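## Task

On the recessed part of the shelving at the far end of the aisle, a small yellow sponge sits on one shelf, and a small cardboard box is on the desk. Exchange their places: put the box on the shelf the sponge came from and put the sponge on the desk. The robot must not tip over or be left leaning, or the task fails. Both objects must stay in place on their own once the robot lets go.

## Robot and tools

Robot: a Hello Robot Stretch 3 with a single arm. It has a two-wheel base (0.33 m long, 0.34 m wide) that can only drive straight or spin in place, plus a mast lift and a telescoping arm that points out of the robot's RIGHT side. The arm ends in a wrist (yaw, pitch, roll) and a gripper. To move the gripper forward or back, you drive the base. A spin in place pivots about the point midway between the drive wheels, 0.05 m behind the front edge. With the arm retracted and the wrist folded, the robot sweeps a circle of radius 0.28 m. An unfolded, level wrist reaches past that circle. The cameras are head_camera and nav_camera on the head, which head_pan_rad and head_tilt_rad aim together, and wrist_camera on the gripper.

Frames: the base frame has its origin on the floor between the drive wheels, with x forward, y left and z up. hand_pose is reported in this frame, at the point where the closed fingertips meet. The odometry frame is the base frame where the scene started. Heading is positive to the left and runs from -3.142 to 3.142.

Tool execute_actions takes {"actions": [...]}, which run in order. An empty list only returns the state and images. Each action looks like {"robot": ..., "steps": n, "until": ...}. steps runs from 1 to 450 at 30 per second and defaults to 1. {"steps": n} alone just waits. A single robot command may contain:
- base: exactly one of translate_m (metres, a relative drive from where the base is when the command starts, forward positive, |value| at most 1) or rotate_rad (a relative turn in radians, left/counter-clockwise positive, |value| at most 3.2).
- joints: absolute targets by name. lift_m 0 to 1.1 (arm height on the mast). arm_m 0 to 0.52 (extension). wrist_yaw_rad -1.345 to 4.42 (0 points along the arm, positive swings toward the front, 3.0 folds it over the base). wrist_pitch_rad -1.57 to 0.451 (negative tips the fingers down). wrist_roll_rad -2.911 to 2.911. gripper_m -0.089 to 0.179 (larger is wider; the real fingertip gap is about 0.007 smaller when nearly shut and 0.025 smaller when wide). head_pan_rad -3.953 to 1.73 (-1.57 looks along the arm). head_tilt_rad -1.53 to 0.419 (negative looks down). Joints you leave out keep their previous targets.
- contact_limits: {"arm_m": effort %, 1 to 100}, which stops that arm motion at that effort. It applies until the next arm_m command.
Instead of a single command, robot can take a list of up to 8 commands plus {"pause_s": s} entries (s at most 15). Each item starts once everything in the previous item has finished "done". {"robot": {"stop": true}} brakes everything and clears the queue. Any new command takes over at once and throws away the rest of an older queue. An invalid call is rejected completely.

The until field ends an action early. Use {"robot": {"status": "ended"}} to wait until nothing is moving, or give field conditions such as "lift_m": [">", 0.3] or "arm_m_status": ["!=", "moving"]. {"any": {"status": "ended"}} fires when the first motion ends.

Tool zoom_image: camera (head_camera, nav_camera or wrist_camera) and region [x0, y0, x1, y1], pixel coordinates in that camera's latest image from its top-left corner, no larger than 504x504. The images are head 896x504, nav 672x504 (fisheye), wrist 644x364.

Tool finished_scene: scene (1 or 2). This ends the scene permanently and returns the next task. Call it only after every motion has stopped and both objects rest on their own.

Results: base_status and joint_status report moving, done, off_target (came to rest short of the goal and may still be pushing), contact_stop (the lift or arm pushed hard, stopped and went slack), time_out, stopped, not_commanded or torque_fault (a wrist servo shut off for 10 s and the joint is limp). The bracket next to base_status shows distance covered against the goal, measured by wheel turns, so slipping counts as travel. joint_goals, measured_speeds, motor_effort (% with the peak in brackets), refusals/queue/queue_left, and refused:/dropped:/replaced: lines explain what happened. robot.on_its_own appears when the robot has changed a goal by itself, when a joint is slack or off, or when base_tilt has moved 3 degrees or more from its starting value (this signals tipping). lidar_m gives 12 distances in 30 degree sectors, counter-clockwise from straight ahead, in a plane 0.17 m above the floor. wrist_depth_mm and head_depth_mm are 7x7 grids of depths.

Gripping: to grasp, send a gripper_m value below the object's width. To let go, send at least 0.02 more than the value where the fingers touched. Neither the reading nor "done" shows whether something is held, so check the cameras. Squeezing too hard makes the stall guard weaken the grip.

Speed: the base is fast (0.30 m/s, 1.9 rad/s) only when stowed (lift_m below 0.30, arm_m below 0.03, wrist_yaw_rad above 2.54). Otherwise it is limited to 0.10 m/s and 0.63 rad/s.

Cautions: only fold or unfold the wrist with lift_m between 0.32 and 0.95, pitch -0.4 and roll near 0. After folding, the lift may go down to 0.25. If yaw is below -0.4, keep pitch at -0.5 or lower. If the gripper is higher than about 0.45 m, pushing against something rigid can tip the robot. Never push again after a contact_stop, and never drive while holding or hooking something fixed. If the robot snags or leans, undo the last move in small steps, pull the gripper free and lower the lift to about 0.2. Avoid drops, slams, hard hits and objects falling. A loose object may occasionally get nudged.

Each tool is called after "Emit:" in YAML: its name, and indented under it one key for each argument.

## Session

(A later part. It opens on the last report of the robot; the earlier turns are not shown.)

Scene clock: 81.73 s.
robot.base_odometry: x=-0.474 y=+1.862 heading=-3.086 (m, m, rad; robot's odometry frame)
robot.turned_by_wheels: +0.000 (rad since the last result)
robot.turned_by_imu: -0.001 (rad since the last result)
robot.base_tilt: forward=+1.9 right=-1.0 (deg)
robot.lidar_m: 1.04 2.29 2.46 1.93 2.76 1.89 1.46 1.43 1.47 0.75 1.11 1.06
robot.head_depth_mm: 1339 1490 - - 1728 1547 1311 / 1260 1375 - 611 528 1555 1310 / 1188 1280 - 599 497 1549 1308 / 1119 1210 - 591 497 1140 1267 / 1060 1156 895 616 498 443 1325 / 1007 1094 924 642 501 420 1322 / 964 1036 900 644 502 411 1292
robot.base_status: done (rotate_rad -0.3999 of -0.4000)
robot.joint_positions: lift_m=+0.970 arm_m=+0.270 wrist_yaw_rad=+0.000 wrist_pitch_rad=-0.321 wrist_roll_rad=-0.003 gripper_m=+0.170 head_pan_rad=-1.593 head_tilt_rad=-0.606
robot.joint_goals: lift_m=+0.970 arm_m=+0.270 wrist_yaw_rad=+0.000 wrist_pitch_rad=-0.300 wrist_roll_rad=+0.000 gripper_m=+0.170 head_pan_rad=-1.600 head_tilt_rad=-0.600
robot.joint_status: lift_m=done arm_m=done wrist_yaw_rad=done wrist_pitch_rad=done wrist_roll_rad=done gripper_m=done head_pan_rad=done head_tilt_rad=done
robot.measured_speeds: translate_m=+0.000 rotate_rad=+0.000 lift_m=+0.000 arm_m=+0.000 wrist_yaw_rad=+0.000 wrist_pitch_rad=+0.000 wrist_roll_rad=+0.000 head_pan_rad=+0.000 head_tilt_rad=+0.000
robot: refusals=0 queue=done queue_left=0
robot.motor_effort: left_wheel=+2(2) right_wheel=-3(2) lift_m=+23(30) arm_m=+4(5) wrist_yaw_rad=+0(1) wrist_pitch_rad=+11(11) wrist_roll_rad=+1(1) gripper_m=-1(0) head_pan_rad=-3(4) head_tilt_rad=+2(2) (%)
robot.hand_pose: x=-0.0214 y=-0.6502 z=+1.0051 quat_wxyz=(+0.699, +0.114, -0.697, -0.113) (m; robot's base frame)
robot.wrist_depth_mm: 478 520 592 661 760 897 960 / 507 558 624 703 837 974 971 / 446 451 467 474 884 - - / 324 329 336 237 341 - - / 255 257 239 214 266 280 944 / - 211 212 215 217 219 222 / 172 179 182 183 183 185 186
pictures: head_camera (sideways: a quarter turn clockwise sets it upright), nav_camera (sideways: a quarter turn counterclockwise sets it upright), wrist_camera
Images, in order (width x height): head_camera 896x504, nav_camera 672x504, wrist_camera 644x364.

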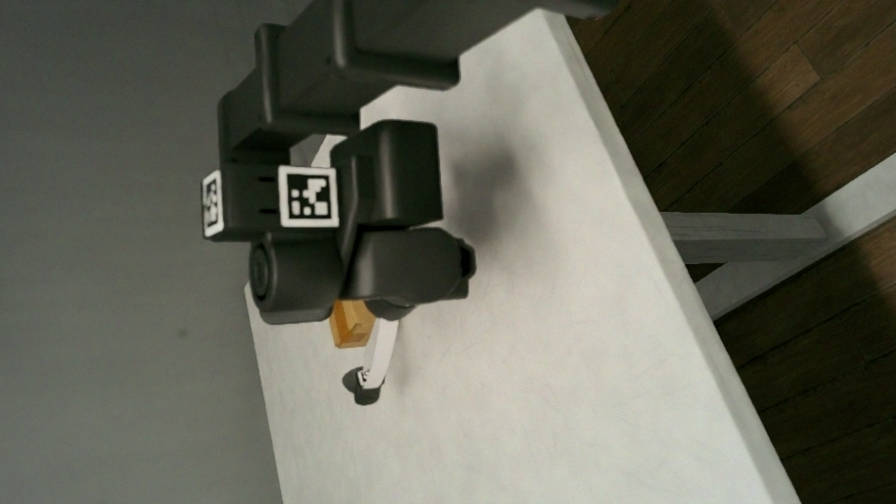

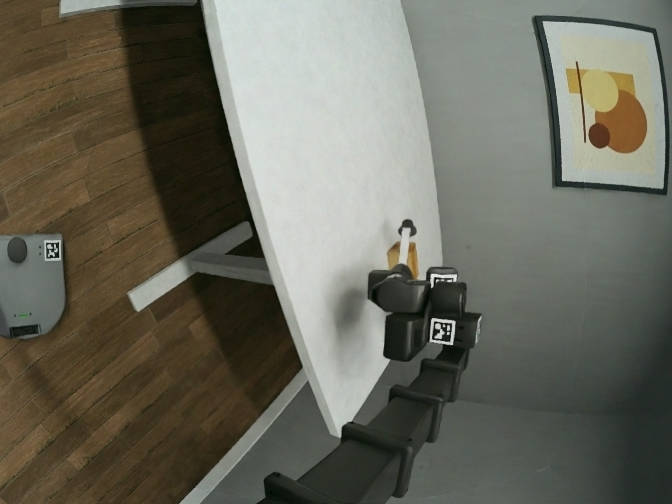

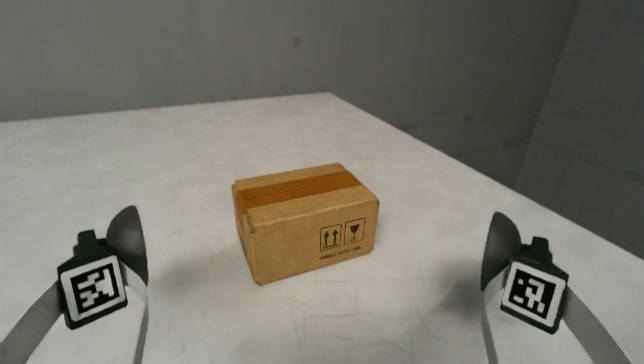

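Emit:
execute_actions:
  actions:
    - {"robot":[{"joints":{"lift_m":0.945}},{"joints":{"arm_m":0.36}}],"steps":450,"until":{"robot":{"status":"ended"}}}

Scene clock: 86.37 s.
robot.base_odometry: x=-0.474 y=+1.862 heading=-3.086 (m, m, rad; robot's odometry frame)
robot.turned_by_wheels: +0.000 (rad since the last result)
robot.turned_by_imu: -0.001 (rad since the last result)
robot.base_tilt: forward=+1.8 right=-1.1 (deg)
robot.lidar_m: 1.04 2.29 2.46 1.93 2.76 1.89 1.46 1.43 1.47 0.75 1.11 1.06
robot.head_depth_mm: 1338 1498 1653 - 546 1551 1312 / 1262 1387 - 610 527 1545 1315 / 1184 1284 - 636 496 1553 1308 / 1120 1205 - 613 497 1146 1266 / 1061 1152 895 640 498 444 1320 / 1010 1094 897 642 500 421 1320 / 962 1035 901 644 501 411 1295
robot.base_status: done (rotate_rad -0.3999 of -0.4000)
robot.joint_positions: lift_m=+0.945 arm_m=+0.360 wrist_yaw_rad=+0.000 wrist_pitch_rad=-0.321 wrist_roll_rad=-0.003 gripper_m=+0.170 head_pan_rad=-1.593 head_tilt_rad=-0.606
robot.joint_goals: lift_m=+0.945 arm_m=+0.360 wrist_yaw_rad=+0.000 wrist_pitch_rad=-0.300 wrist_roll_rad=+0.000 gripper_m=+0.170 head_pan_rad=-1.600 head_tilt_rad=-0.600
robot.joint_status: lift_m=done arm_m=done wrist_yaw_rad=done wrist_pitch_rad=done wrist_roll_rad=done gripper_m=done head_pan_rad=done head_tilt_rad=done
robot.measured_speeds: translate_m=+0.000 rotate_rad=+0.000 lift_m=+0.000 arm_m=+0.000 wrist_yaw_rad=+0.000 wrist_pitch_rad=+0.000 wrist_roll_rad=+0.000 head_pan_rad=+0.000 head_tilt_rad=+0.000
robot: refusals=0 queue=done queue_left=0
robot.motor_effort: left_wheel=+2(2) right_wheel=-3(3) lift_m=+23(24) arm_m=+4(6) wrist_yaw_rad=+1(1) wrist_pitch_rad=+11(11) wrist_roll_rad=+2(1) gripper_m=+0(1) head_pan_rad=-4(2) head_tilt_rad=+2(2) (%)
robot.hand_pose: x=-0.0214 y=-0.7402 z=+0.9801 quat_wxyz=(+0.699, +0.114, -0.697, -0.113) (m; robot's base frame)
robot.wrist_depth_mm: 425 467 507 572 668 761 875 / 449 490 546 613 713 848 905 / 380 384 391 405 745 954 976 / 275 278 280 285 291 315 985 / 215 219 142 143 226 241 240 / - 179 116 119 136 186 189 / 146 152 105 124 148 156 157
pictures: head_camera (sideways: a quarter turn clockwise sets it upright), nav_camera (sideways: a quarter turn counterclockwise sets it upright), wrist_camera
Images, in order (width x height): head_camera 896x504, nav_camera 672x504, wrist_camera 644x364.

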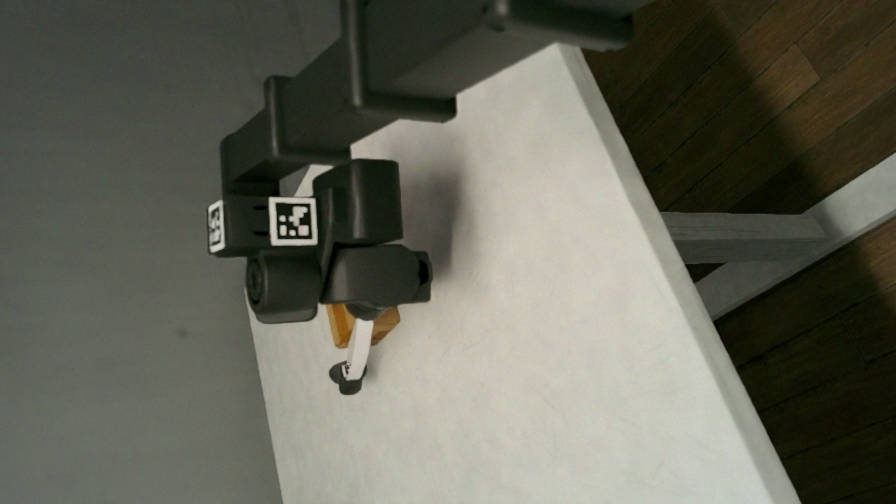

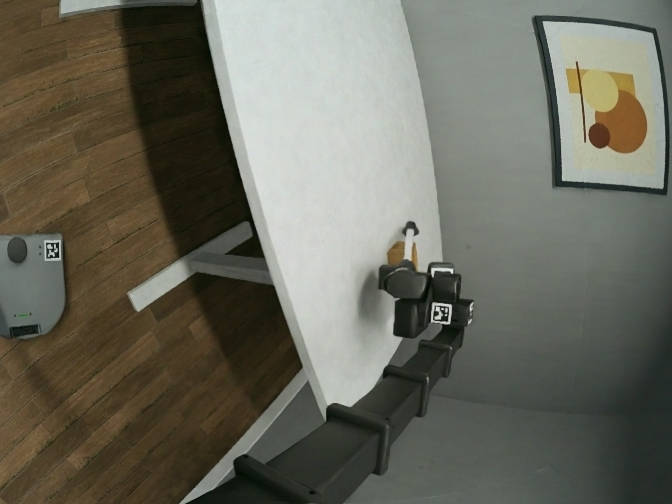

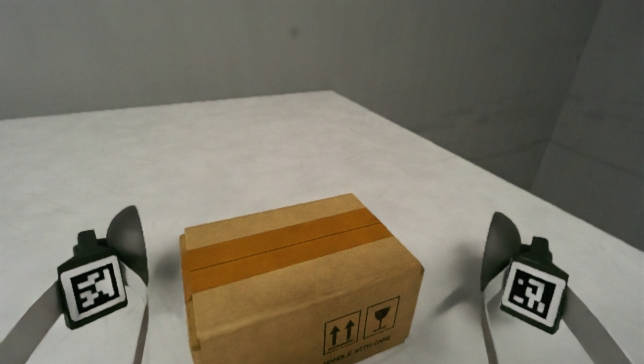

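Emit:
execute_actions:
  actions:
    - {"robot":[{"joints":{"lift_m":0.915,"arm_m":0.355}},{"joints":{"gripper_m":0.03}},{"pause_s":0.5},{"joints":{"lift_m":0.97}}],"steps":450,"until":{"robot":{"status":"ended"}}}

Scene clock: 92.40 s.
robot.base_odometry: x=-0.474 y=+1.862 heading=-3.086 (m, m, rad; robot's odometry frame)
robot.turned_by_wheels: +0.000 (rad since the last result)
robot.turned_by_imu: -0.002 (rad since the last result)
robot.base_tilt: forward=+1.8 right=-1.1 (deg)
robot.lidar_m: 1.04 2.28 2.45 1.93 2.77 1.89 1.46 1.43 1.47 0.75 1.11 1.06
robot.head_depth_mm: 1343 1497 - - 1723 1544 1308 / 1260 1369 - 634 528 1541 1310 / 1185 1267 816 636 497 1546 1310 / 1119 1193 - 637 497 1144 1268 / 1061 1145 781 639 499 443 1316 / 1008 1091 894 642 500 421 1324 / 960 1035 901 644 501 411 1301
robot.base_status: done (rotate_rad -0.3999 of -0.4000)
robot.joint_positions: lift_m=+0.970 arm_m=+0.355 wrist_yaw_rad=-0.002 wrist_pitch_rad=-0.320 wrist_roll_rad=-0.005 gripper_m=+0.038 head_pan_rad=-1.593 head_tilt_rad=-0.606
robot.joint_goals: lift_m=+0.970 arm_m=+0.355 wrist_yaw_rad=+0.000 wrist_pitch_rad=-0.300 wrist_roll_rad=+0.000 gripper_m=+0.039 head_pan_rad=-1.600 head_tilt_rad=-0.600
robot.joint_status: lift_m=done arm_m=done wrist_yaw_rad=done wrist_pitch_rad=done wrist_roll_rad=done gripper_m=done head_pan_rad=done head_tilt_rad=done
robot.measured_speeds: translate_m=+0.000 rotate_rad=+0.000 lift_m=+0.000 arm_m=+0.000 wrist_yaw_rad=+0.000 wrist_pitch_rad=+0.000 wrist_roll_rad=+0.000 head_pan_rad=+0.000 head_tilt_rad=+0.000
robot: refusals=0 queue=done queue_left=0
robot.on_its_own: gripper_m is held at +0.039, not at your +0.030, by its stall guard, which is still easing
robot.motor_effort: left_wheel=+1(2) right_wheel=-1(1) lift_m=+31(33) arm_m=-1(4) wrist_yaw_rad=+2(13) wrist_pitch_rad=+10(21) wrist_roll_rad=+2(4) gripper_m=-2(98) head_pan_rad=-4(4) head_tilt_rad=+2(2) (%)
robot.hand_pose: x=-0.0219 y=-0.7357 z=+1.0051 quat_wxyz=(+0.700, +0.112, -0.696, -0.113) (m; robot's base frame)
robot.wrist_depth_mm: 423 470 524 585 667 792 875 / 452 491 553 628 716 846 951 / 453 453 459 469 782 949 961 / 323 326 332 160 344 - 999 / 253 260 114 117 128 273 - / 208 216 103 116 133 221 221 / 180 178 114 127 178 184 187
pictures: head_camera (sideways: a quarter turn clockwise sets it upright), nav_camera (sideways: a quarter turn counterclockwise sets it upright), wrist_camera
Images, in order (width x height): head_camera 896x504, nav_camera 672x504, wrist_camera 644x364.

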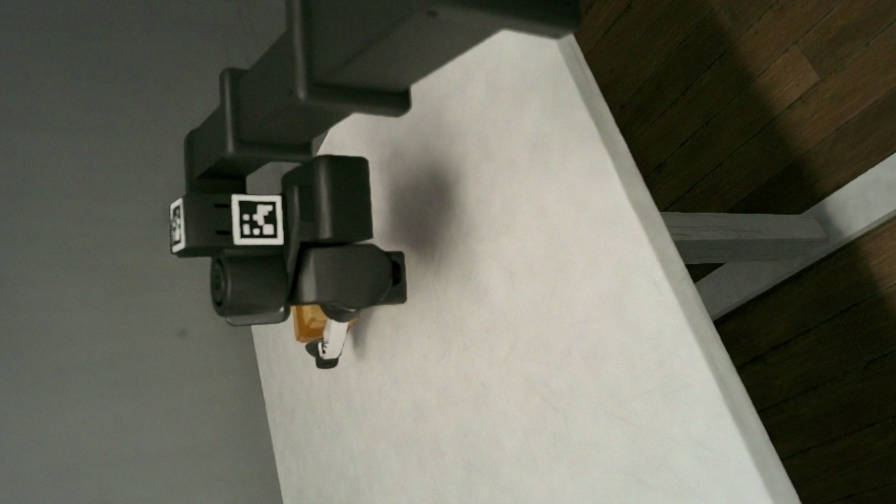

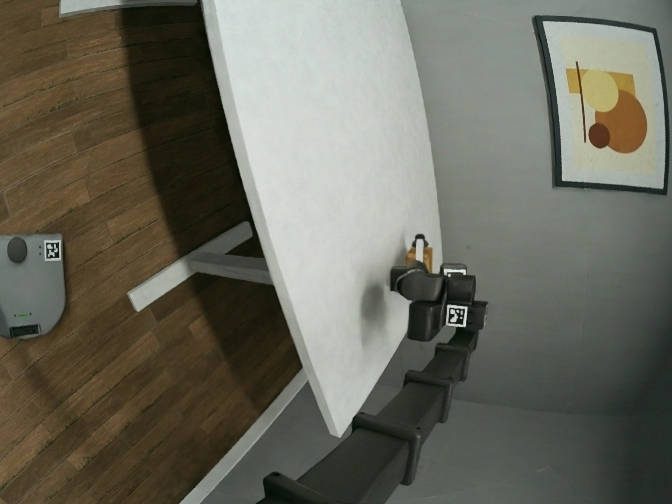

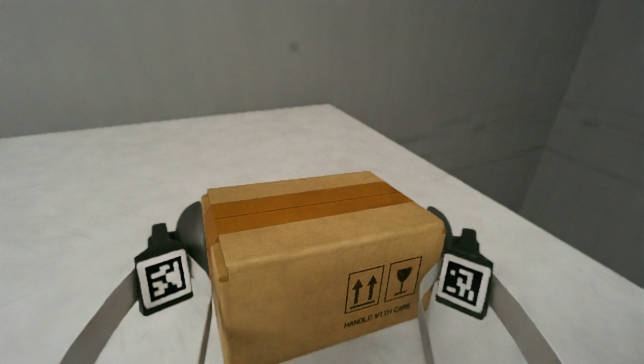

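Emit:
execute_actions:
  actions:
    - {"robot":[{"joints":{"arm_m":0,"head_pan_rad":0,"head_tilt_rad":-0.3}},{"base":{"rotate_rad":2.2},"joints":{"wrist_yaw_rad":1.8}},{"base":{"translate_m":0.5}}],"steps":450,"until":{"robot":{"status":"ended"}}}

Scene clock: 109.17 s.
robot.base_odometry: x=-0.157 y=+1.475 heading=-0.886 (m, m, rad; robot's odometry frame)
robot.turned_by_wheels: +2.200 (rad since the last result)
robot.turned_by_imu: +2.180 (rad since the last result)
robot.base_tilt: forward=+1.9 right=-1.1 (deg)
robot.lidar_m: 1.29 1.63 1.35 1.34 1.49 1.17 1.60 1.46 2.39 2.38 1.56 1.29
robot.head_depth_mm: 1111 1175 1230 3160 2643 2042 1615 / 1110 1163 1219 1281 1355 1430 1520 / 1125 1179 1232 1297 1368 1442 1528 / 1135 1185 1247 1308 1383 1462 1548 / 2011 2113 2203 2360 2480 2166 1687 / 2086 2170 3185 3389 2912 2181 1695 / 2944 3099 3205 3360 3022 2199 1704
robot.base_status: done (translate_m +0.5000 of +0.5000)
robot.joint_positions: lift_m=+0.970 arm_m=+0.000 wrist_yaw_rad=+1.799 wrist_pitch_rad=-0.321 wrist_roll_rad=-0.003 gripper_m=+0.052 head_pan_rad=-0.007 head_tilt_rad=-0.310
robot.joint_goals: lift_m=+0.970 arm_m=+0.000 wrist_yaw_rad=+1.800 wrist_pitch_rad=-0.300 wrist_roll_rad=+0.000 gripper_m=+0.051 head_pan_rad=+0.000 head_tilt_rad=-0.300
robot.joint_status: lift_m=done arm_m=done wrist_yaw_rad=done wrist_pitch_rad=done wrist_roll_rad=done gripper_m=done head_pan_rad=done head_tilt_rad=done
robot.measured_speeds: translate_m=+0.000 rotate_rad=+0.000 lift_m=+0.000 arm_m=+0.000 wrist_yaw_rad=+0.000 wrist_pitch_rad=+0.000 wrist_roll_rad=+0.000 head_pan_rad=+0.000 head_tilt_rad=+0.000
robot: refusals=0 queue=done queue_left=0
robot.on_its_own: gripper_m is held at +0.051, not at your +0.030, by its stall guard, which is not easing now
robot.motor_effort: left_wheel=-3(5) right_wheel=+1(3) lift_m=+31(31) arm_m=-4(5) wrist_yaw_rad=+1(5) wrist_pitch_rad=+10(10) wrist_roll_rad=+1(1) gripper_m=-21(24) head_pan_rad=+3(45) head_tilt_rad=+4(18) (%)
robot.hand_pose: x=+0.2081 y=-0.0921 z=+1.0048 quat_wxyz=(+0.524, +0.616, -0.345, +0.477) (m; robot's base frame)
robot.wrist_depth_mm: - - - - - - - / - - - - - - - / - - - - - - - / - - - 160 - - - / - - 114 117 128 - - / - - 103 115 133 - - / - - 114 127 - - -
pictures: head_camera (sideways: a quarter turn clockwise sets it upright), nav_camera (sideways: a quarter turn counterclockwise sets it upright), wrist_camera
Images, in order (width x height): head_camera 896x504, nav_camera 672x504, wrist_camera 644x364.

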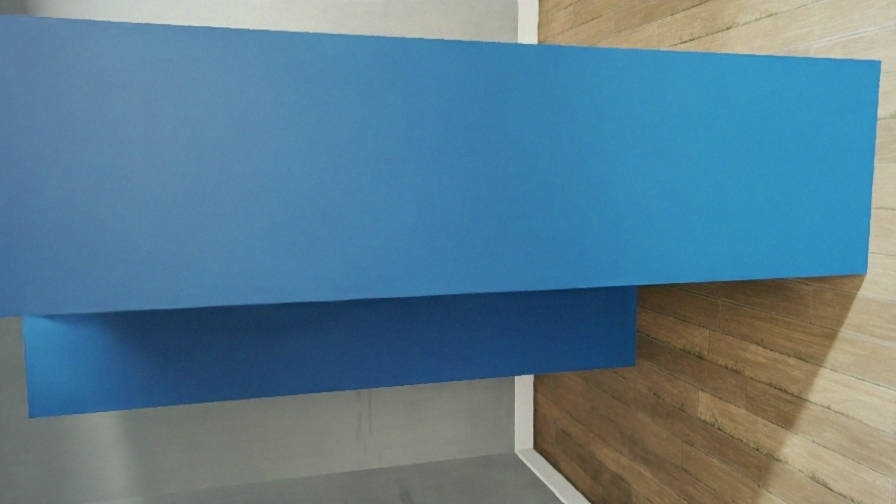

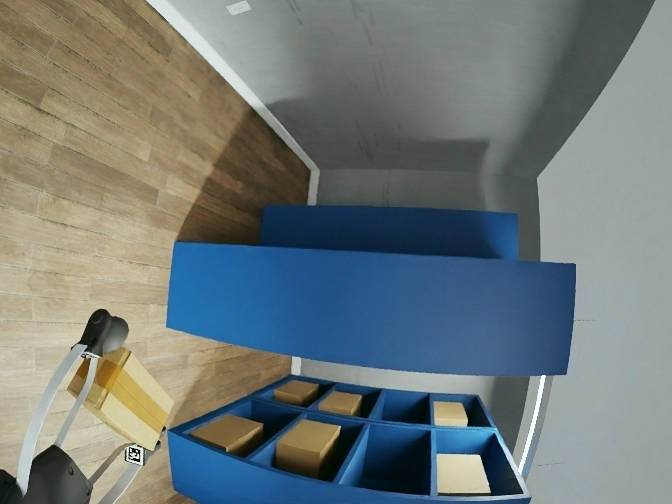

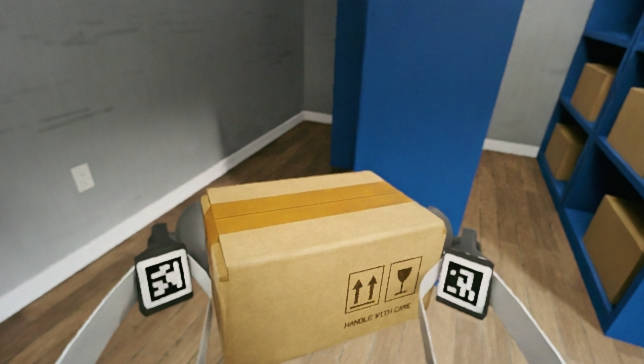

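Emit:
execute_actions:
  actions:
    - {"robot":[{"base":{"rotate_rad":-0.95},"joints":{"gripper_m":0.04}},{"base":{"translate_m":1.0}},{"base":{"translate_m":0.25}},{"base":{"rotate_rad":1.33},"joints":{"head_tilt_rad":-0.6}}],"steps":450,"until":{"robot":{"status":"ended"}}}
    - {"steps":300,"until":{"robot":{"status":"ended"}}}

Scene clock: 132.87 s.
robot.base_odometry: x=-0.485 y=+0.269 heading=-0.506 (m, m, rad; robot's odometry frame)
robot.turned_by_wheels: +0.380 (rad since the last result)
robot.turned_by_imu: +0.380 (rad since the last result)
robot.base_tilt: forward=+1.7 right=-1.0 (deg)
robot.lidar_m: 0.91 0.74 2.20 2.32 2.56 2.05 2.07 1.58 1.54 0.52 0.39 0.38
robot.head_depth_mm: 1977 2118 2314 2410 1912 1554 - / 2053 2236 2426 2463 1912 1569 1401 / 2139 2339 2563 2494 1916 1567 1357 / 1238 1341 1505 1657 1797 1566 1324 / 1270 1156 1571 1459 1466 1487 1325 / 920 950 1638 1468 1248 1306 1298 / 820 835 891 1468 1136 1359 1227
robot.base_status: done (rotate_rad +1.3299 of +1.3300)
robot.joint_positions: lift_m=+0.970 arm_m=+0.000 wrist_yaw_rad=+1.799 wrist_pitch_rad=-0.321 wrist_roll_rad=-0.003 gripper_m=+0.053 head_pan_rad=-0.007 head_tilt_rad=-0.592
robot.joint_goals: lift_m=+0.970 arm_m=+0.000 wrist_yaw_rad=+1.800 wrist_pitch_rad=-0.300 wrist_roll_rad=+0.000 gripper_m=+0.052 head_pan_rad=+0.000 head_tilt_rad=-0.600
robot.joint_status: lift_m=done arm_m=done wrist_yaw_rad=done wrist_pitch_rad=done wrist_roll_rad=done gripper_m=done head_pan_rad=done head_tilt_rad=done
robot.measured_speeds: translate_m=+0.000 rotate_rad=+0.000 lift_m=+0.000 arm_m=+0.000 wrist_yaw_rad=+0.000 wrist_pitch_rad=+0.000 wrist_roll_rad=+0.000 head_pan_rad=+0.000 head_tilt_rad=+0.000
robot: refusals=0 queue=done queue_left=0
robot.on_its_own: gripper_m is held at +0.052, not at your +0.040, by its stall guard, which is not easing now
robot.motor_effort: left_wheel=-2(7) right_wheel=+1(3) lift_m=+31(31) arm_m=-5(4) wrist_yaw_rad=+2(1) wrist_pitch_rad=+11(10) wrist_roll_rad=+1(1) gripper_m=-19(70) head_pan_rad=+4(3) head_tilt_rad=-3(17) (%)
robot.hand_pose: x=+0.2081 y=-0.0921 z=+1.0048 quat_wxyz=(+0.524, +0.616, -0.345, +0.477) (m; robot's base frame)
robot.wrist_depth_mm: - 707 751 910 - 213 183 / - 759 - - - 223 189 / - 894 - - - 234 198 / - - - 160 - 246 205 / - - 114 117 127 257 214 / - - 103 115 133 259 225 / - - 114 127 350 304 232
pictures: head_camera (sideways: a quarter turn clockwise sets it upright), nav_camera (sideways: a quarter turn counterclockwise sets it upright), wrist_camera
Images, in order (width x height): head_camera 896x504, nav_camera 672x504, wrist_camera 644x364.

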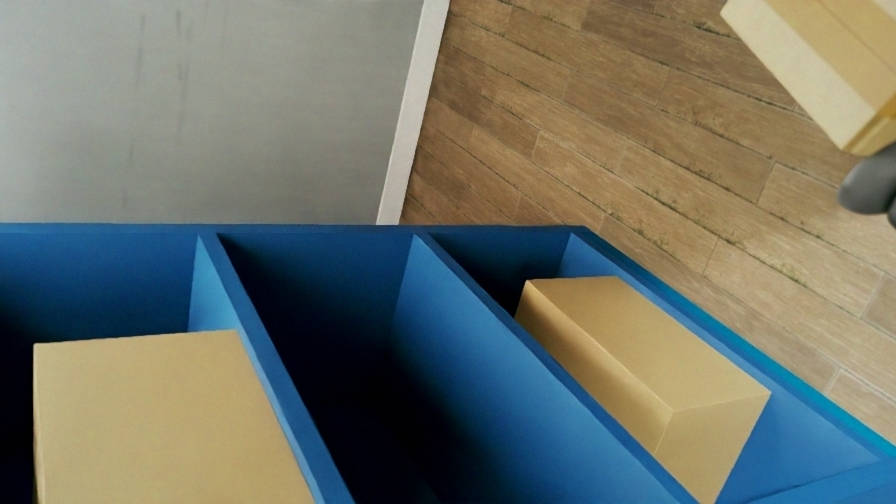

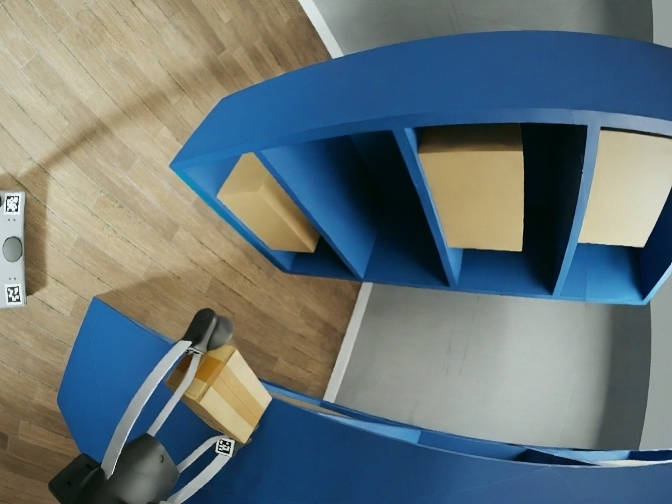

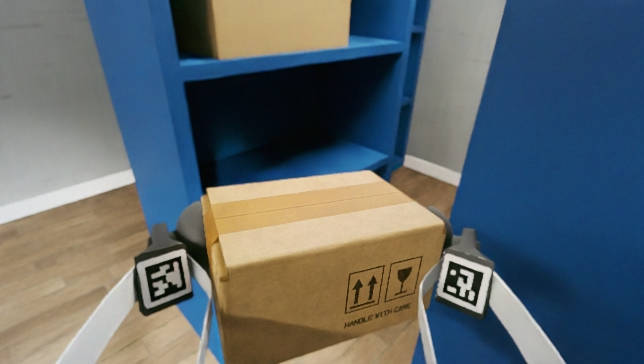

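Emit:
execute_actions:
  actions:
    - {"robot":[{"base":{"rotate_rad":1.17},"joints":{"gripper_m":0.045}},{"base":{"translate_m":0.27}},{"base":{"rotate_rad":-1.55},"joints":{"head_tilt_rad":-0.8}},{"base":{"translate_m":0.2}}],"steps":450,"until":{"robot":{"status":"ended"}}}

Scene clock: 150.30 s.
robot.base_odometry: x=-0.146 y=+0.280 heading=-0.886 (m, m, rad; robot's odometry frame)
robot.turned_by_wheels: -0.380 (rad since the last result)
robot.turned_by_imu: -0.377 (rad since the last result)
robot.base_tilt: forward=+1.7 right=-0.9 (deg)
robot.lidar_m: 0.80 0.40 0.42 1.90 2.12 2.35 2.23 2.22 1.86 0.53 0.36 0.53
robot.head_depth_mm: 1782 1606 1463 1476 304 - 1116 / 1882 2117 2265 1899 1593 - 1207 / 1899 2129 2293 1908 1589 - 1185 / 1912 2166 2316 1895 1593 1368 1205 / 1929 2190 2370 1840 1578 1374 1204 / 1050 1151 1278 1218 1289 1298 1180 / 962 1122 1287 1105 951 1043 1134
robot.base_status: done (translate_m +0.2000 of +0.2000)
robot.joint_positions: lift_m=+0.970 arm_m=+0.000 wrist_yaw_rad=+1.799 wrist_pitch_rad=-0.321 wrist_roll_rad=-0.003 gripper_m=+0.055 head_pan_rad=-0.007 head_tilt_rad=-0.790
robot.joint_goals: lift_m=+0.970 arm_m=+0.000 wrist_yaw_rad=+1.800 wrist_pitch_rad=-0.300 wrist_roll_rad=+0.000 gripper_m=+0.054 head_pan_rad=+0.000 head_tilt_rad=-0.800
robot.joint_status: lift_m=done arm_m=done wrist_yaw_rad=done wrist_pitch_rad=done wrist_roll_rad=done gripper_m=done head_pan_rad=done head_tilt_rad=done
robot.measured_speeds: translate_m=+0.000 rotate_rad=+0.000 lift_m=+0.000 arm_m=+0.000 wrist_yaw_rad=+0.000 wrist_pitch_rad=+0.000 wrist_roll_rad=+0.000 head_pan_rad=+0.000 head_tilt_rad=+0.000
robot: refusals=0 queue=done queue_left=0
robot.on_its_own: gripper_m is held at +0.054, not at your +0.045, by its stall guard, which is not easing now
robot.motor_effort: left_wheel=+2(6) right_wheel=-3(4) lift_m=+30(31) arm_m=-4(4) wrist_yaw_rad=+1(1) wrist_pitch_rad=+10(10) wrist_roll_rad=+1(2) gripper_m=-20(60) head_pan_rad=+3(3) head_tilt_rad=-3(14) (%)
robot.hand_pose: x=+0.2081 y=-0.0921 z=+1.0048 quat_wxyz=(+0.524, +0.616, -0.345, +0.477) (m; robot's base frame)
robot.wrist_depth_mm: 399 475 651 - - - 731 / 433 482 710 - - - 680 / 398 985 - - - - 465 / 814 - - 159 - - 644 / 414 913 114 117 127 816 511 / 440 772 103 116 133 603 487 / 516 638 115 127 - - 525
pictures: head_camera (sideways: a quarter turn clockwise sets it upright), nav_camera (sideways: a quarter turn counterclockwise sets it upright), wrist_camera
Images, in order (width x height): head_camera 896x504, nav_camera 672x504, wrist_camera 644x364.

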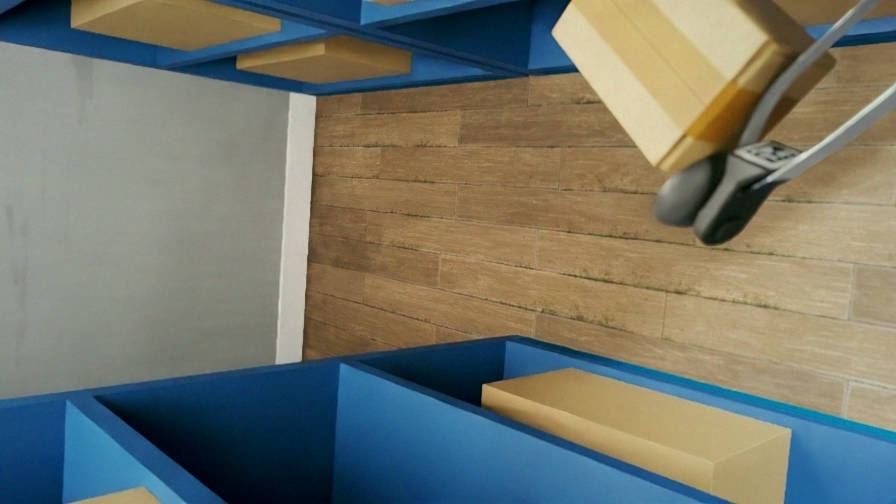

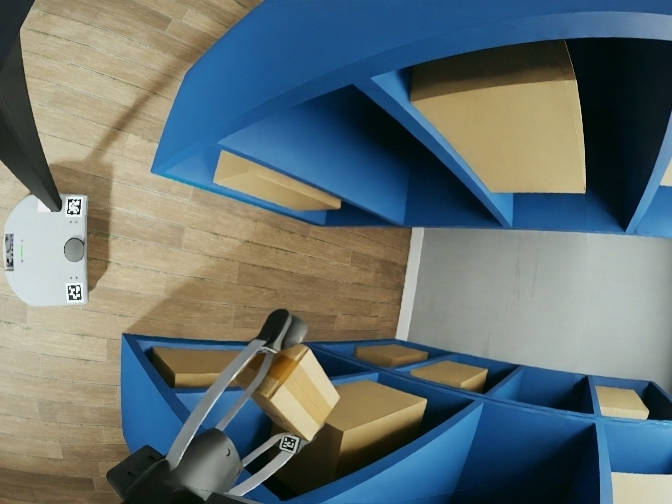

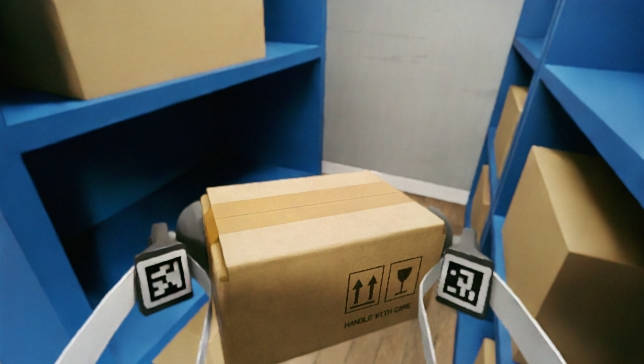

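Emit:
execute_actions:
  actions:
    - {"robot":[{"base":{"rotate_rad":-0.07}},{"base":{"translate_m":1.0},"joints":{"head_pan_rad":0.8,"head_tilt_rad":-0.6}}],"steps":450,"until":{"robot":{"status":"ended"}}}

Scene clock: 165.00 s.
robot.base_odometry: x=+0.431 y=-0.537 heading=-0.956 (m, m, rad; robot's odometry frame)
robot.turned_by_wheels: -0.070 (rad since the last result)
robot.turned_by_imu: -0.065 (rad since the last result)
robot.base_tilt: forward=+1.8 right=-1.3 (deg)
robot.lidar_m: 1.10 0.85 0.23 0.23 0.24 0.36 3.22 0.54 0.47 0.42 0.44 0.70
robot.head_depth_mm: 1060 1131 1251 1372 1525 1545 1311 / 1146 1176 1337 1408 1624 1541 1309 / 1246 1271 1482 1420 1392 1477 1318 / 1278 1282 1507 1420 1223 1319 1291 / 1199 1267 882 - - 295 336 / - - - - - 315 313 / - - - - 321 353 307
robot.base_status: done (translate_m +1.0000 of +1.0000)
robot.joint_positions: lift_m=+0.970 arm_m=+0.000 wrist_yaw_rad=+1.799 wrist_pitch_rad=-0.321 wrist_roll_rad=-0.003 gripper_m=+0.055 head_pan_rad=+0.793 head_tilt_rad=-0.606
robot.joint_goals: lift_m=+0.970 arm_m=+0.000 wrist_yaw_rad=+1.800 wrist_pitch_rad=-0.300 wrist_roll_rad=+0.000 gripper_m=+0.054 head_pan_rad=+0.800 head_tilt_rad=-0.600
robot.joint_status: lift_m=done arm_m=done wrist_yaw_rad=done wrist_pitch_rad=done wrist_roll_rad=done gripper_m=done head_pan_rad=done head_tilt_rad=done
robot.measured_speeds: translate_m=+0.000 rotate_rad=+0.000 lift_m=+0.000 arm_m=+0.000 wrist_yaw_rad=+0.000 wrist_pitch_rad=+0.000 wrist_roll_rad=+0.000 head_pan_rad=+0.000 head_tilt_rad=+0.000
robot: refusals=0 queue=done queue_left=0
robot.on_its_own: gripper_m is held at +0.054, not at your +0.045, by its stall guard, which is not easing now
robot.motor_effort: left_wheel=+1(7) right_wheel=-3(5) lift_m=+31(30) arm_m=-4(5) wrist_yaw_rad=+2(1) wrist_pitch_rad=+10(10) wrist_roll_rad=+1(1) gripper_m=-18(20) head_pan_rad=+2(43) head_tilt_rad=+2(14) (%)
robot.hand_pose: x=+0.2081 y=-0.0921 z=+1.0048 quat_wxyz=(+0.524, +0.616, -0.345, +0.477) (m; robot's base frame)
robot.wrist_depth_mm: - - - 960 889 816 736 / - - - - 945 883 735 / - - - - - 940 808 / - - - 159 - 971 834 / 894 - 114 117 128 - 593 / 791 - 103 116 133 784 547 / 854 - 114 126 - - 527
pictures: head_camera (sideways: a quarter turn clockwise sets it upright), nav_camera (sideways: a quarter turn counterclockwise sets it upright), wrist_camera
Images, in order (width x height): head_camera 896x504, nav_camera 672x504, wrist_camera 644x364.

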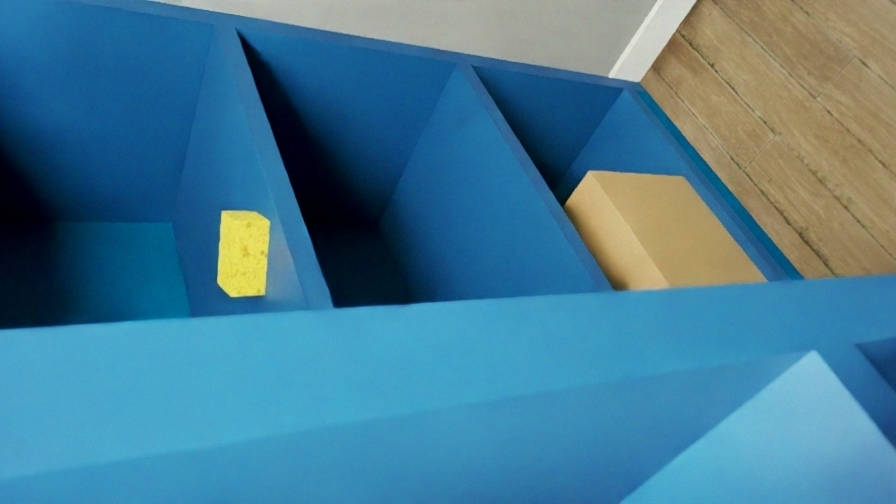

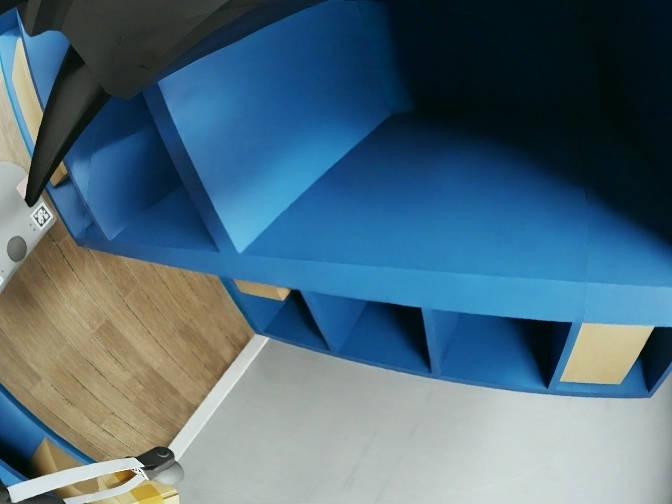

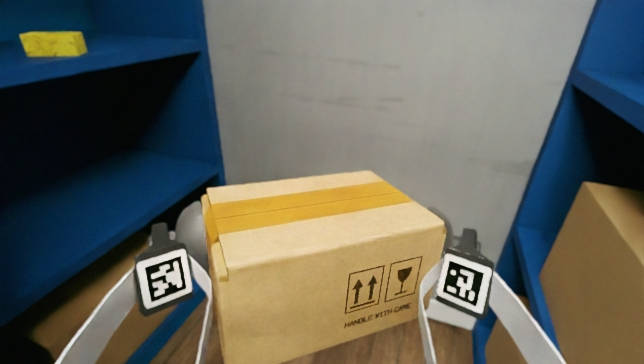

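Emit:
execute_actions:
  actions:
    - {"robot":[{"base":{"rotate_rad":-0.12}},{"base":{"translate_m":0.62},"joints":{"head_pan_rad":-1.57,"head_tilt_rad":-0.5,"lift_m":1.06}},{"base":{"rotate_rad":3.2}},{"joints":{"wrist_yaw_rad":1.0}}],"steps":450,"until":{"robot":{"status":"ended"}}}
    - {"steps":300,"until":{"robot":{"status":"ended"}}}

Scene clock: 184.30 s.
robot.base_odometry: x=+0.725 y=-1.082 heading=+2.124 (m, m, rad; robot's odometry frame)
robot.turned_by_wheels: +3.080 (rad since the last result)
robot.turned_by_imu: +3.052 (rad since the last result)
robot.base_tilt: forward=+1.9 right=-1.2 (deg)
robot.lidar_m: 1.13 0.58 0.44 0.43 0.46 0.49 0.48 0.51 0.68 0.67 0.62 0.50
robot.head_depth_mm: 937 1009 1070 - - - - / 935 1011 1069 - - - - / 936 1008 1071 - - - - / 936 1009 1060 758 1209 - - / 936 1012 1057 757 1258 - - / 937 1010 1057 762 - - - / 936 1013 1060 - - - 1156
robot.base_status: done (rotate_rad +3.1999 of +3.2000)
robot.joint_positions: lift_m=+1.060 arm_m=+0.000 wrist_yaw_rad=+1.002 wrist_pitch_rad=-0.322 wrist_roll_rad=-0.003 gripper_m=+0.055 head_pan_rad=-1.563 head_tilt_rad=-0.507
robot.joint_goals: lift_m=+1.060 arm_m=+0.000 wrist_yaw_rad=+1.000 wrist_pitch_rad=-0.300 wrist_roll_rad=+0.000 gripper_m=+0.054 head_pan_rad=-1.570 head_tilt_rad=-0.500
robot.joint_status: lift_m=done arm_m=done wrist_yaw_rad=done wrist_pitch_rad=done wrist_roll_rad=done gripper_m=done head_pan_rad=done head_tilt_rad=done
robot.measured_speeds: translate_m=+0.000 rotate_rad=+0.000 lift_m=+0.000 arm_m=+0.000 wrist_yaw_rad=+0.000 wrist_pitch_rad=+0.000 wrist_roll_rad=+0.000 head_pan_rad=+0.000 head_tilt_rad=+0.000
robot: refusals=0 queue=done queue_left=0
robot.on_its_own: gripper_m is held at +0.054, not at your +0.045, by its stall guard, which is not easing now
robot.motor_effort: left_wheel=-2(6) right_wheel=+2(4) lift_m=+31(31) arm_m=-4(4) wrist_yaw_rad=-3(4) wrist_pitch_rad=+11(11) wrist_roll_rad=+1(1) gripper_m=-19(20) head_pan_rad=-3(47) head_tilt_rad=+2(10) (%)
robot.hand_pose: x=+0.1770 y=-0.2722 z=+1.0947 quat_wxyz=(+0.668, +0.434, -0.556, +0.236) (m; robot's base frame)
robot.wrist_depth_mm: - 319 348 398 463 481 585 / - 342 365 431 503 522 658 / - - 398 466 556 557 671 / - - 409 159 591 514 468 / - - 114 116 128 798 402 / - - 104 115 133 892 821 / - - 114 127 787 754 736
pictures: head_camera (sideways: a quarter turn clockwise sets it upright), nav_camera (sideways: a quarter turn counterclockwise sets it upright), wrist_camera
Images, in order (width x height): head_camera 896x504, nav_camera 672x504, wrist_camera 644x364.

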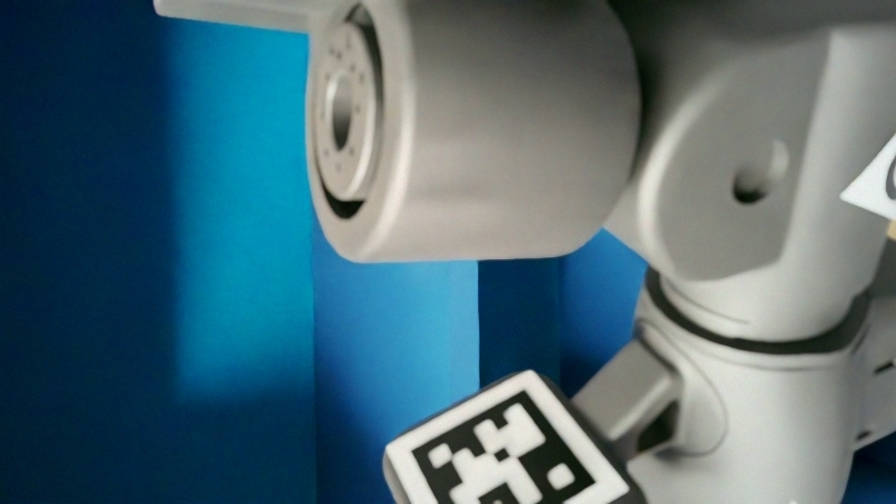

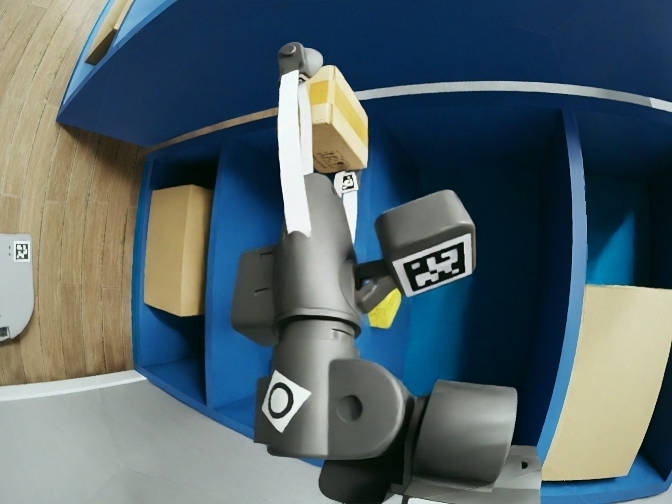

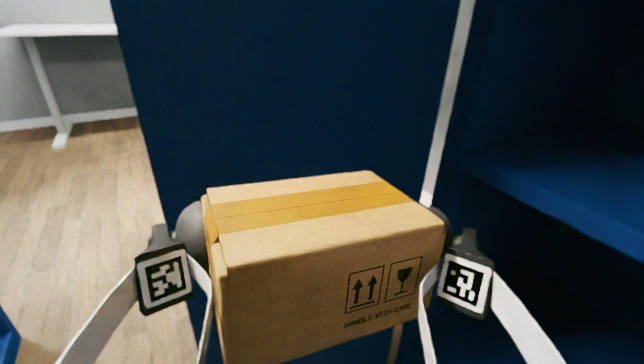

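Emit:
execute_actions:
  actions:
    - {"robot":[{"joints":{"wrist_yaw_rad":0.5,"lift_m":1.03}},{"joints":{"arm_m":0.3}}],"steps":450,"until":{"robot":{"status":"ended"}}}

Scene clock: 190.77 s.
robot.base_odometry: x=+0.725 y=-1.082 heading=+2.124 (m, m, rad; robot's odometry frame)
robot.turned_by_wheels: +0.000 (rad since the last result)
robot.turned_by_imu: -0.002 (rad since the last result)
robot.base_tilt: forward=+1.8 right=-1.2 (deg)
robot.lidar_m: 1.13 0.58 0.44 0.43 0.46 0.49 0.48 0.51 0.68 0.67 0.61 0.50
robot.head_depth_mm: 939 992 - 745 1244 989 1278 / 936 987 926 748 1247 988 1231 / 941 983 - 710 1254 993 1027 / 937 1000 - 1232 1256 992 1027 / 936 1010 - 763 1261 998 1028 / 937 1010 1058 704 1264 999 1030 / 940 1012 1060 750 1180 1002 1155
robot.base_status: done (rotate_rad +3.1999 of +3.2000)
robot.joint_positions: lift_m=+1.030 arm_m=+0.300 wrist_yaw_rad=+0.500 wrist_pitch_rad=-0.322 wrist_roll_rad=-0.003 gripper_m=+0.055 head_pan_rad=-1.563 head_tilt_rad=-0.507
robot.joint_goals: lift_m=+1.030 arm_m=+0.300 wrist_yaw_rad=+0.500 wrist_pitch_rad=-0.300 wrist_roll_rad=+0.000 gripper_m=+0.054 head_pan_rad=-1.570 head_tilt_rad=-0.500
robot.joint_status: lift_m=done arm_m=done wrist_yaw_rad=done wrist_pitch_rad=done wrist_roll_rad=done gripper_m=done head_pan_rad=done head_tilt_rad=done
robot.measured_speeds: translate_m=+0.000 rotate_rad=+0.000 lift_m=+0.000 arm_m=+0.000 wrist_yaw_rad=+0.000 wrist_pitch_rad=+0.000 wrist_roll_rad=+0.000 head_pan_rad=+0.000 head_tilt_rad=+0.000
robot: refusals=0 queue=done queue_left=0
robot.on_its_own: gripper_m is held at +0.054, not at your +0.045, by its stall guard, which is not easing now
robot.motor_effort: left_wheel=-2(3) right_wheel=+1(1) lift_m=+24(30) arm_m=+4(4) wrist_yaw_rad=+1(3) wrist_pitch_rad=+11(11) wrist_roll_rad=+1(1) gripper_m=-19(20) head_pan_rad=-4(4) head_tilt_rad=+2(3) (%)
robot.hand_pose: x=+0.0914 y=-0.6514 z=+1.0650 quat_wxyz=(+0.706, +0.282, -0.647, +0.063) (m; robot's base frame)
robot.wrist_depth_mm: 267 314 402 564 526 459 410 / 280 326 430 608 553 481 425 / 306 346 445 528 536 504 458 / 335 346 370 159 385 388 397 / 359 315 114 117 127 301 305 / 380 415 103 115 133 247 194 / 390 458 114 127 198 206 182
pictures: head_camera (sideways: a quarter turn clockwise sets it upright), nav_camera (sideways: a quarter turn counterclockwise sets it upright), wrist_camera
Images, in order (width x height): head_camera 896x504, nav_camera 672x504, wrist_camera 644x364.

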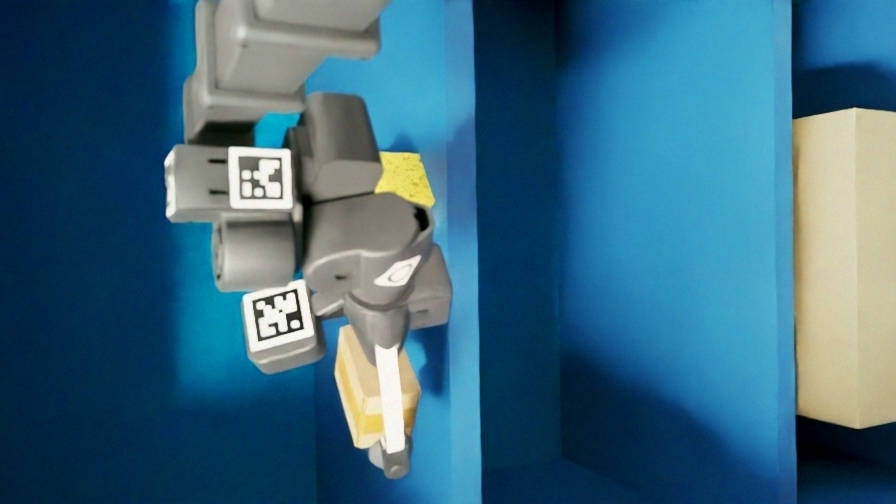

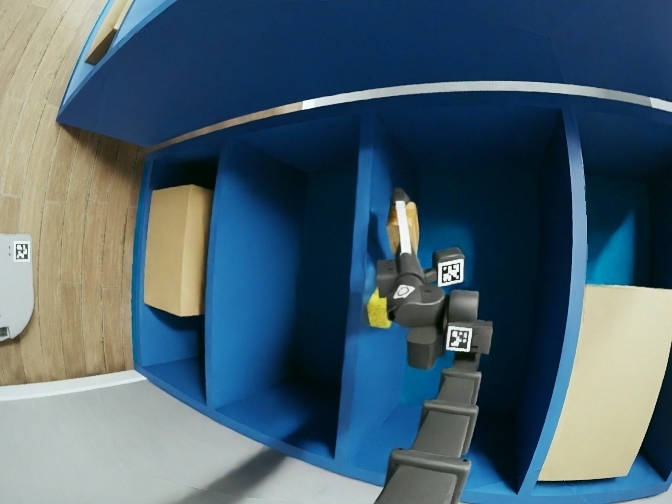

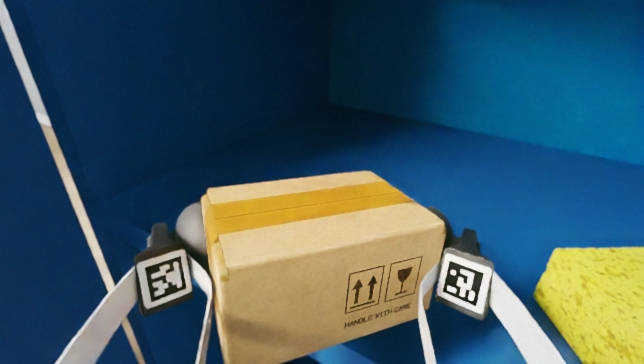

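Emit:
execute_actions:
  actions:
    - {"robot":[{"joints":{"wrist_yaw_rad":0.6}},{"joints":{"arm_m":0.44}},{"joints":{"lift_m":1.0}}],"steps":450,"until":{"robot":{"status":"ended"}}}

Scene clock: 197.43 s.
robot.base_odometry: x=+0.725 y=-1.082 heading=+2.124 (m, m, rad; robot's odometry frame)
robot.turned_by_wheels: +0.000 (rad since the last result)
robot.turned_by_imu: -0.002 (rad since the last result)
robot.base_tilt: forward=+1.8 right=-1.0 (deg)
robot.lidar_m: 1.13 0.58 0.44 0.43 0.46 0.49 0.48 0.51 0.68 0.67 0.61 0.50
robot.head_depth_mm: 938 1011 - 726 1241 987 1283 / 938 997 - 746 1243 990 1223 / 937 985 900 707 1252 991 1025 / 939 997 - 724 1260 995 1024 / 937 1010 - 759 1265 996 1030 / 937 1012 1057 761 1261 999 1030 / 938 1012 1058 768 1178 1004 1157
robot.base_status: done (rotate_rad +3.1999 of +3.2000)
robot.joint_positions: lift_m=+1.000 arm_m=+0.440 wrist_yaw_rad=+0.599 wrist_pitch_rad=-0.322 wrist_roll_rad=-0.003 gripper_m=+0.055 head_pan_rad=-1.563 head_tilt_rad=-0.507
robot.joint_goals: lift_m=+1.000 arm_m=+0.440 wrist_yaw_rad=+0.600 wrist_pitch_rad=-0.300 wrist_roll_rad=+0.000 gripper_m=+0.054 head_pan_rad=-1.570 head_tilt_rad=-0.500
robot.joint_status: lift_m=done arm_m=done wrist_yaw_rad=done wrist_pitch_rad=done wrist_roll_rad=done gripper_m=done head_pan_rad=done head_tilt_rad=done
robot.measured_speeds: translate_m=+0.000 rotate_rad=+0.000 lift_m=+0.000 arm_m=+0.000 wrist_yaw_rad=+0.000 wrist_pitch_rad=+0.000 wrist_roll_rad=+0.000 head_pan_rad=+0.000 head_tilt_rad=+0.000
robot: refusals=0 queue=done queue_left=0
robot.on_its_own: gripper_m is held at +0.054, not at your +0.045, by its stall guard, which is not easing now
robot.motor_effort: left_wheel=-2(2) right_wheel=+2(2) lift_m=+24(24) arm_m=+4(5) wrist_yaw_rad=+0(2) wrist_pitch_rad=+11(11) wrist_roll_rad=+2(1) gripper_m=-19(20) head_pan_rad=-3(3) head_tilt_rad=+2(3) (%)
robot.hand_pose: x=+0.1114 y=-0.7792 z=+1.0350 quat_wxyz=(+0.702, +0.314, -0.632, +0.098) (m; robot's base frame)
robot.wrist_depth_mm: 239 282 353 462 416 359 315 / 250 295 371 489 445 378 325 / 259 309 386 440 432 394 342 / 272 297 311 160 317 323 328 / 236 244 114 117 127 253 253 / 194 203 103 115 133 208 207 / 167 166 114 127 166 171 173
pictures: head_camera (sideways: a quarter turn clockwise sets it upright), nav_camera (sideways: a quarter turn counterclockwise sets it upright), wrist_camera
Images, in order (width x height): head_camera 896x504, nav_camera 672x504, wrist_camera 644x364.

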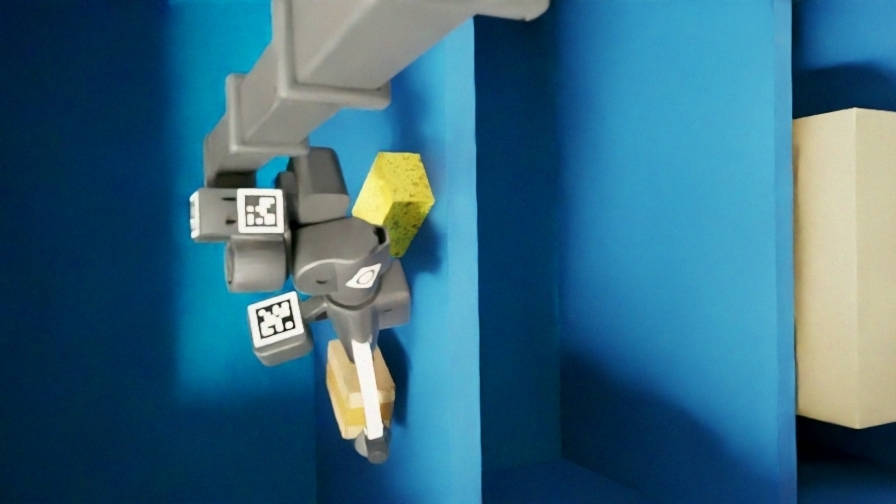

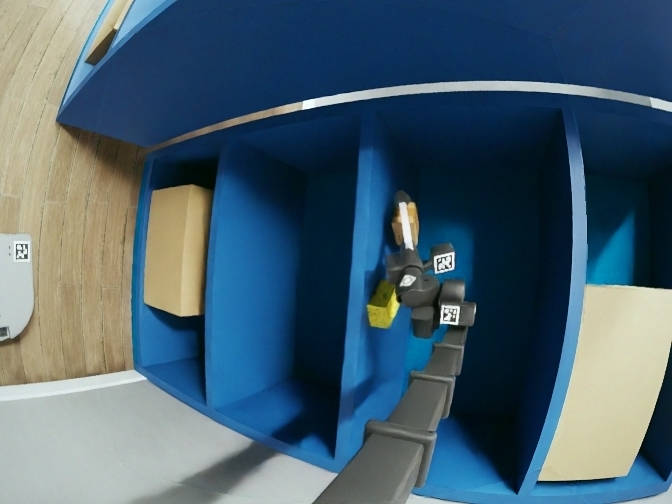

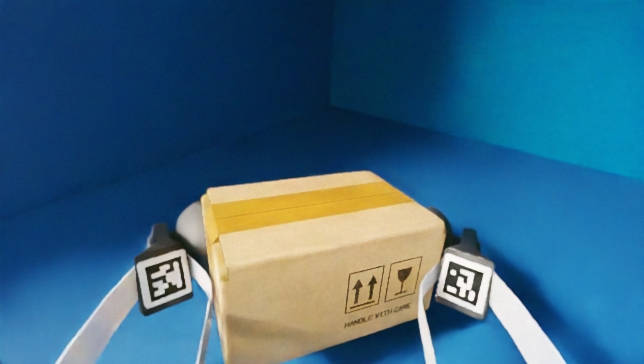

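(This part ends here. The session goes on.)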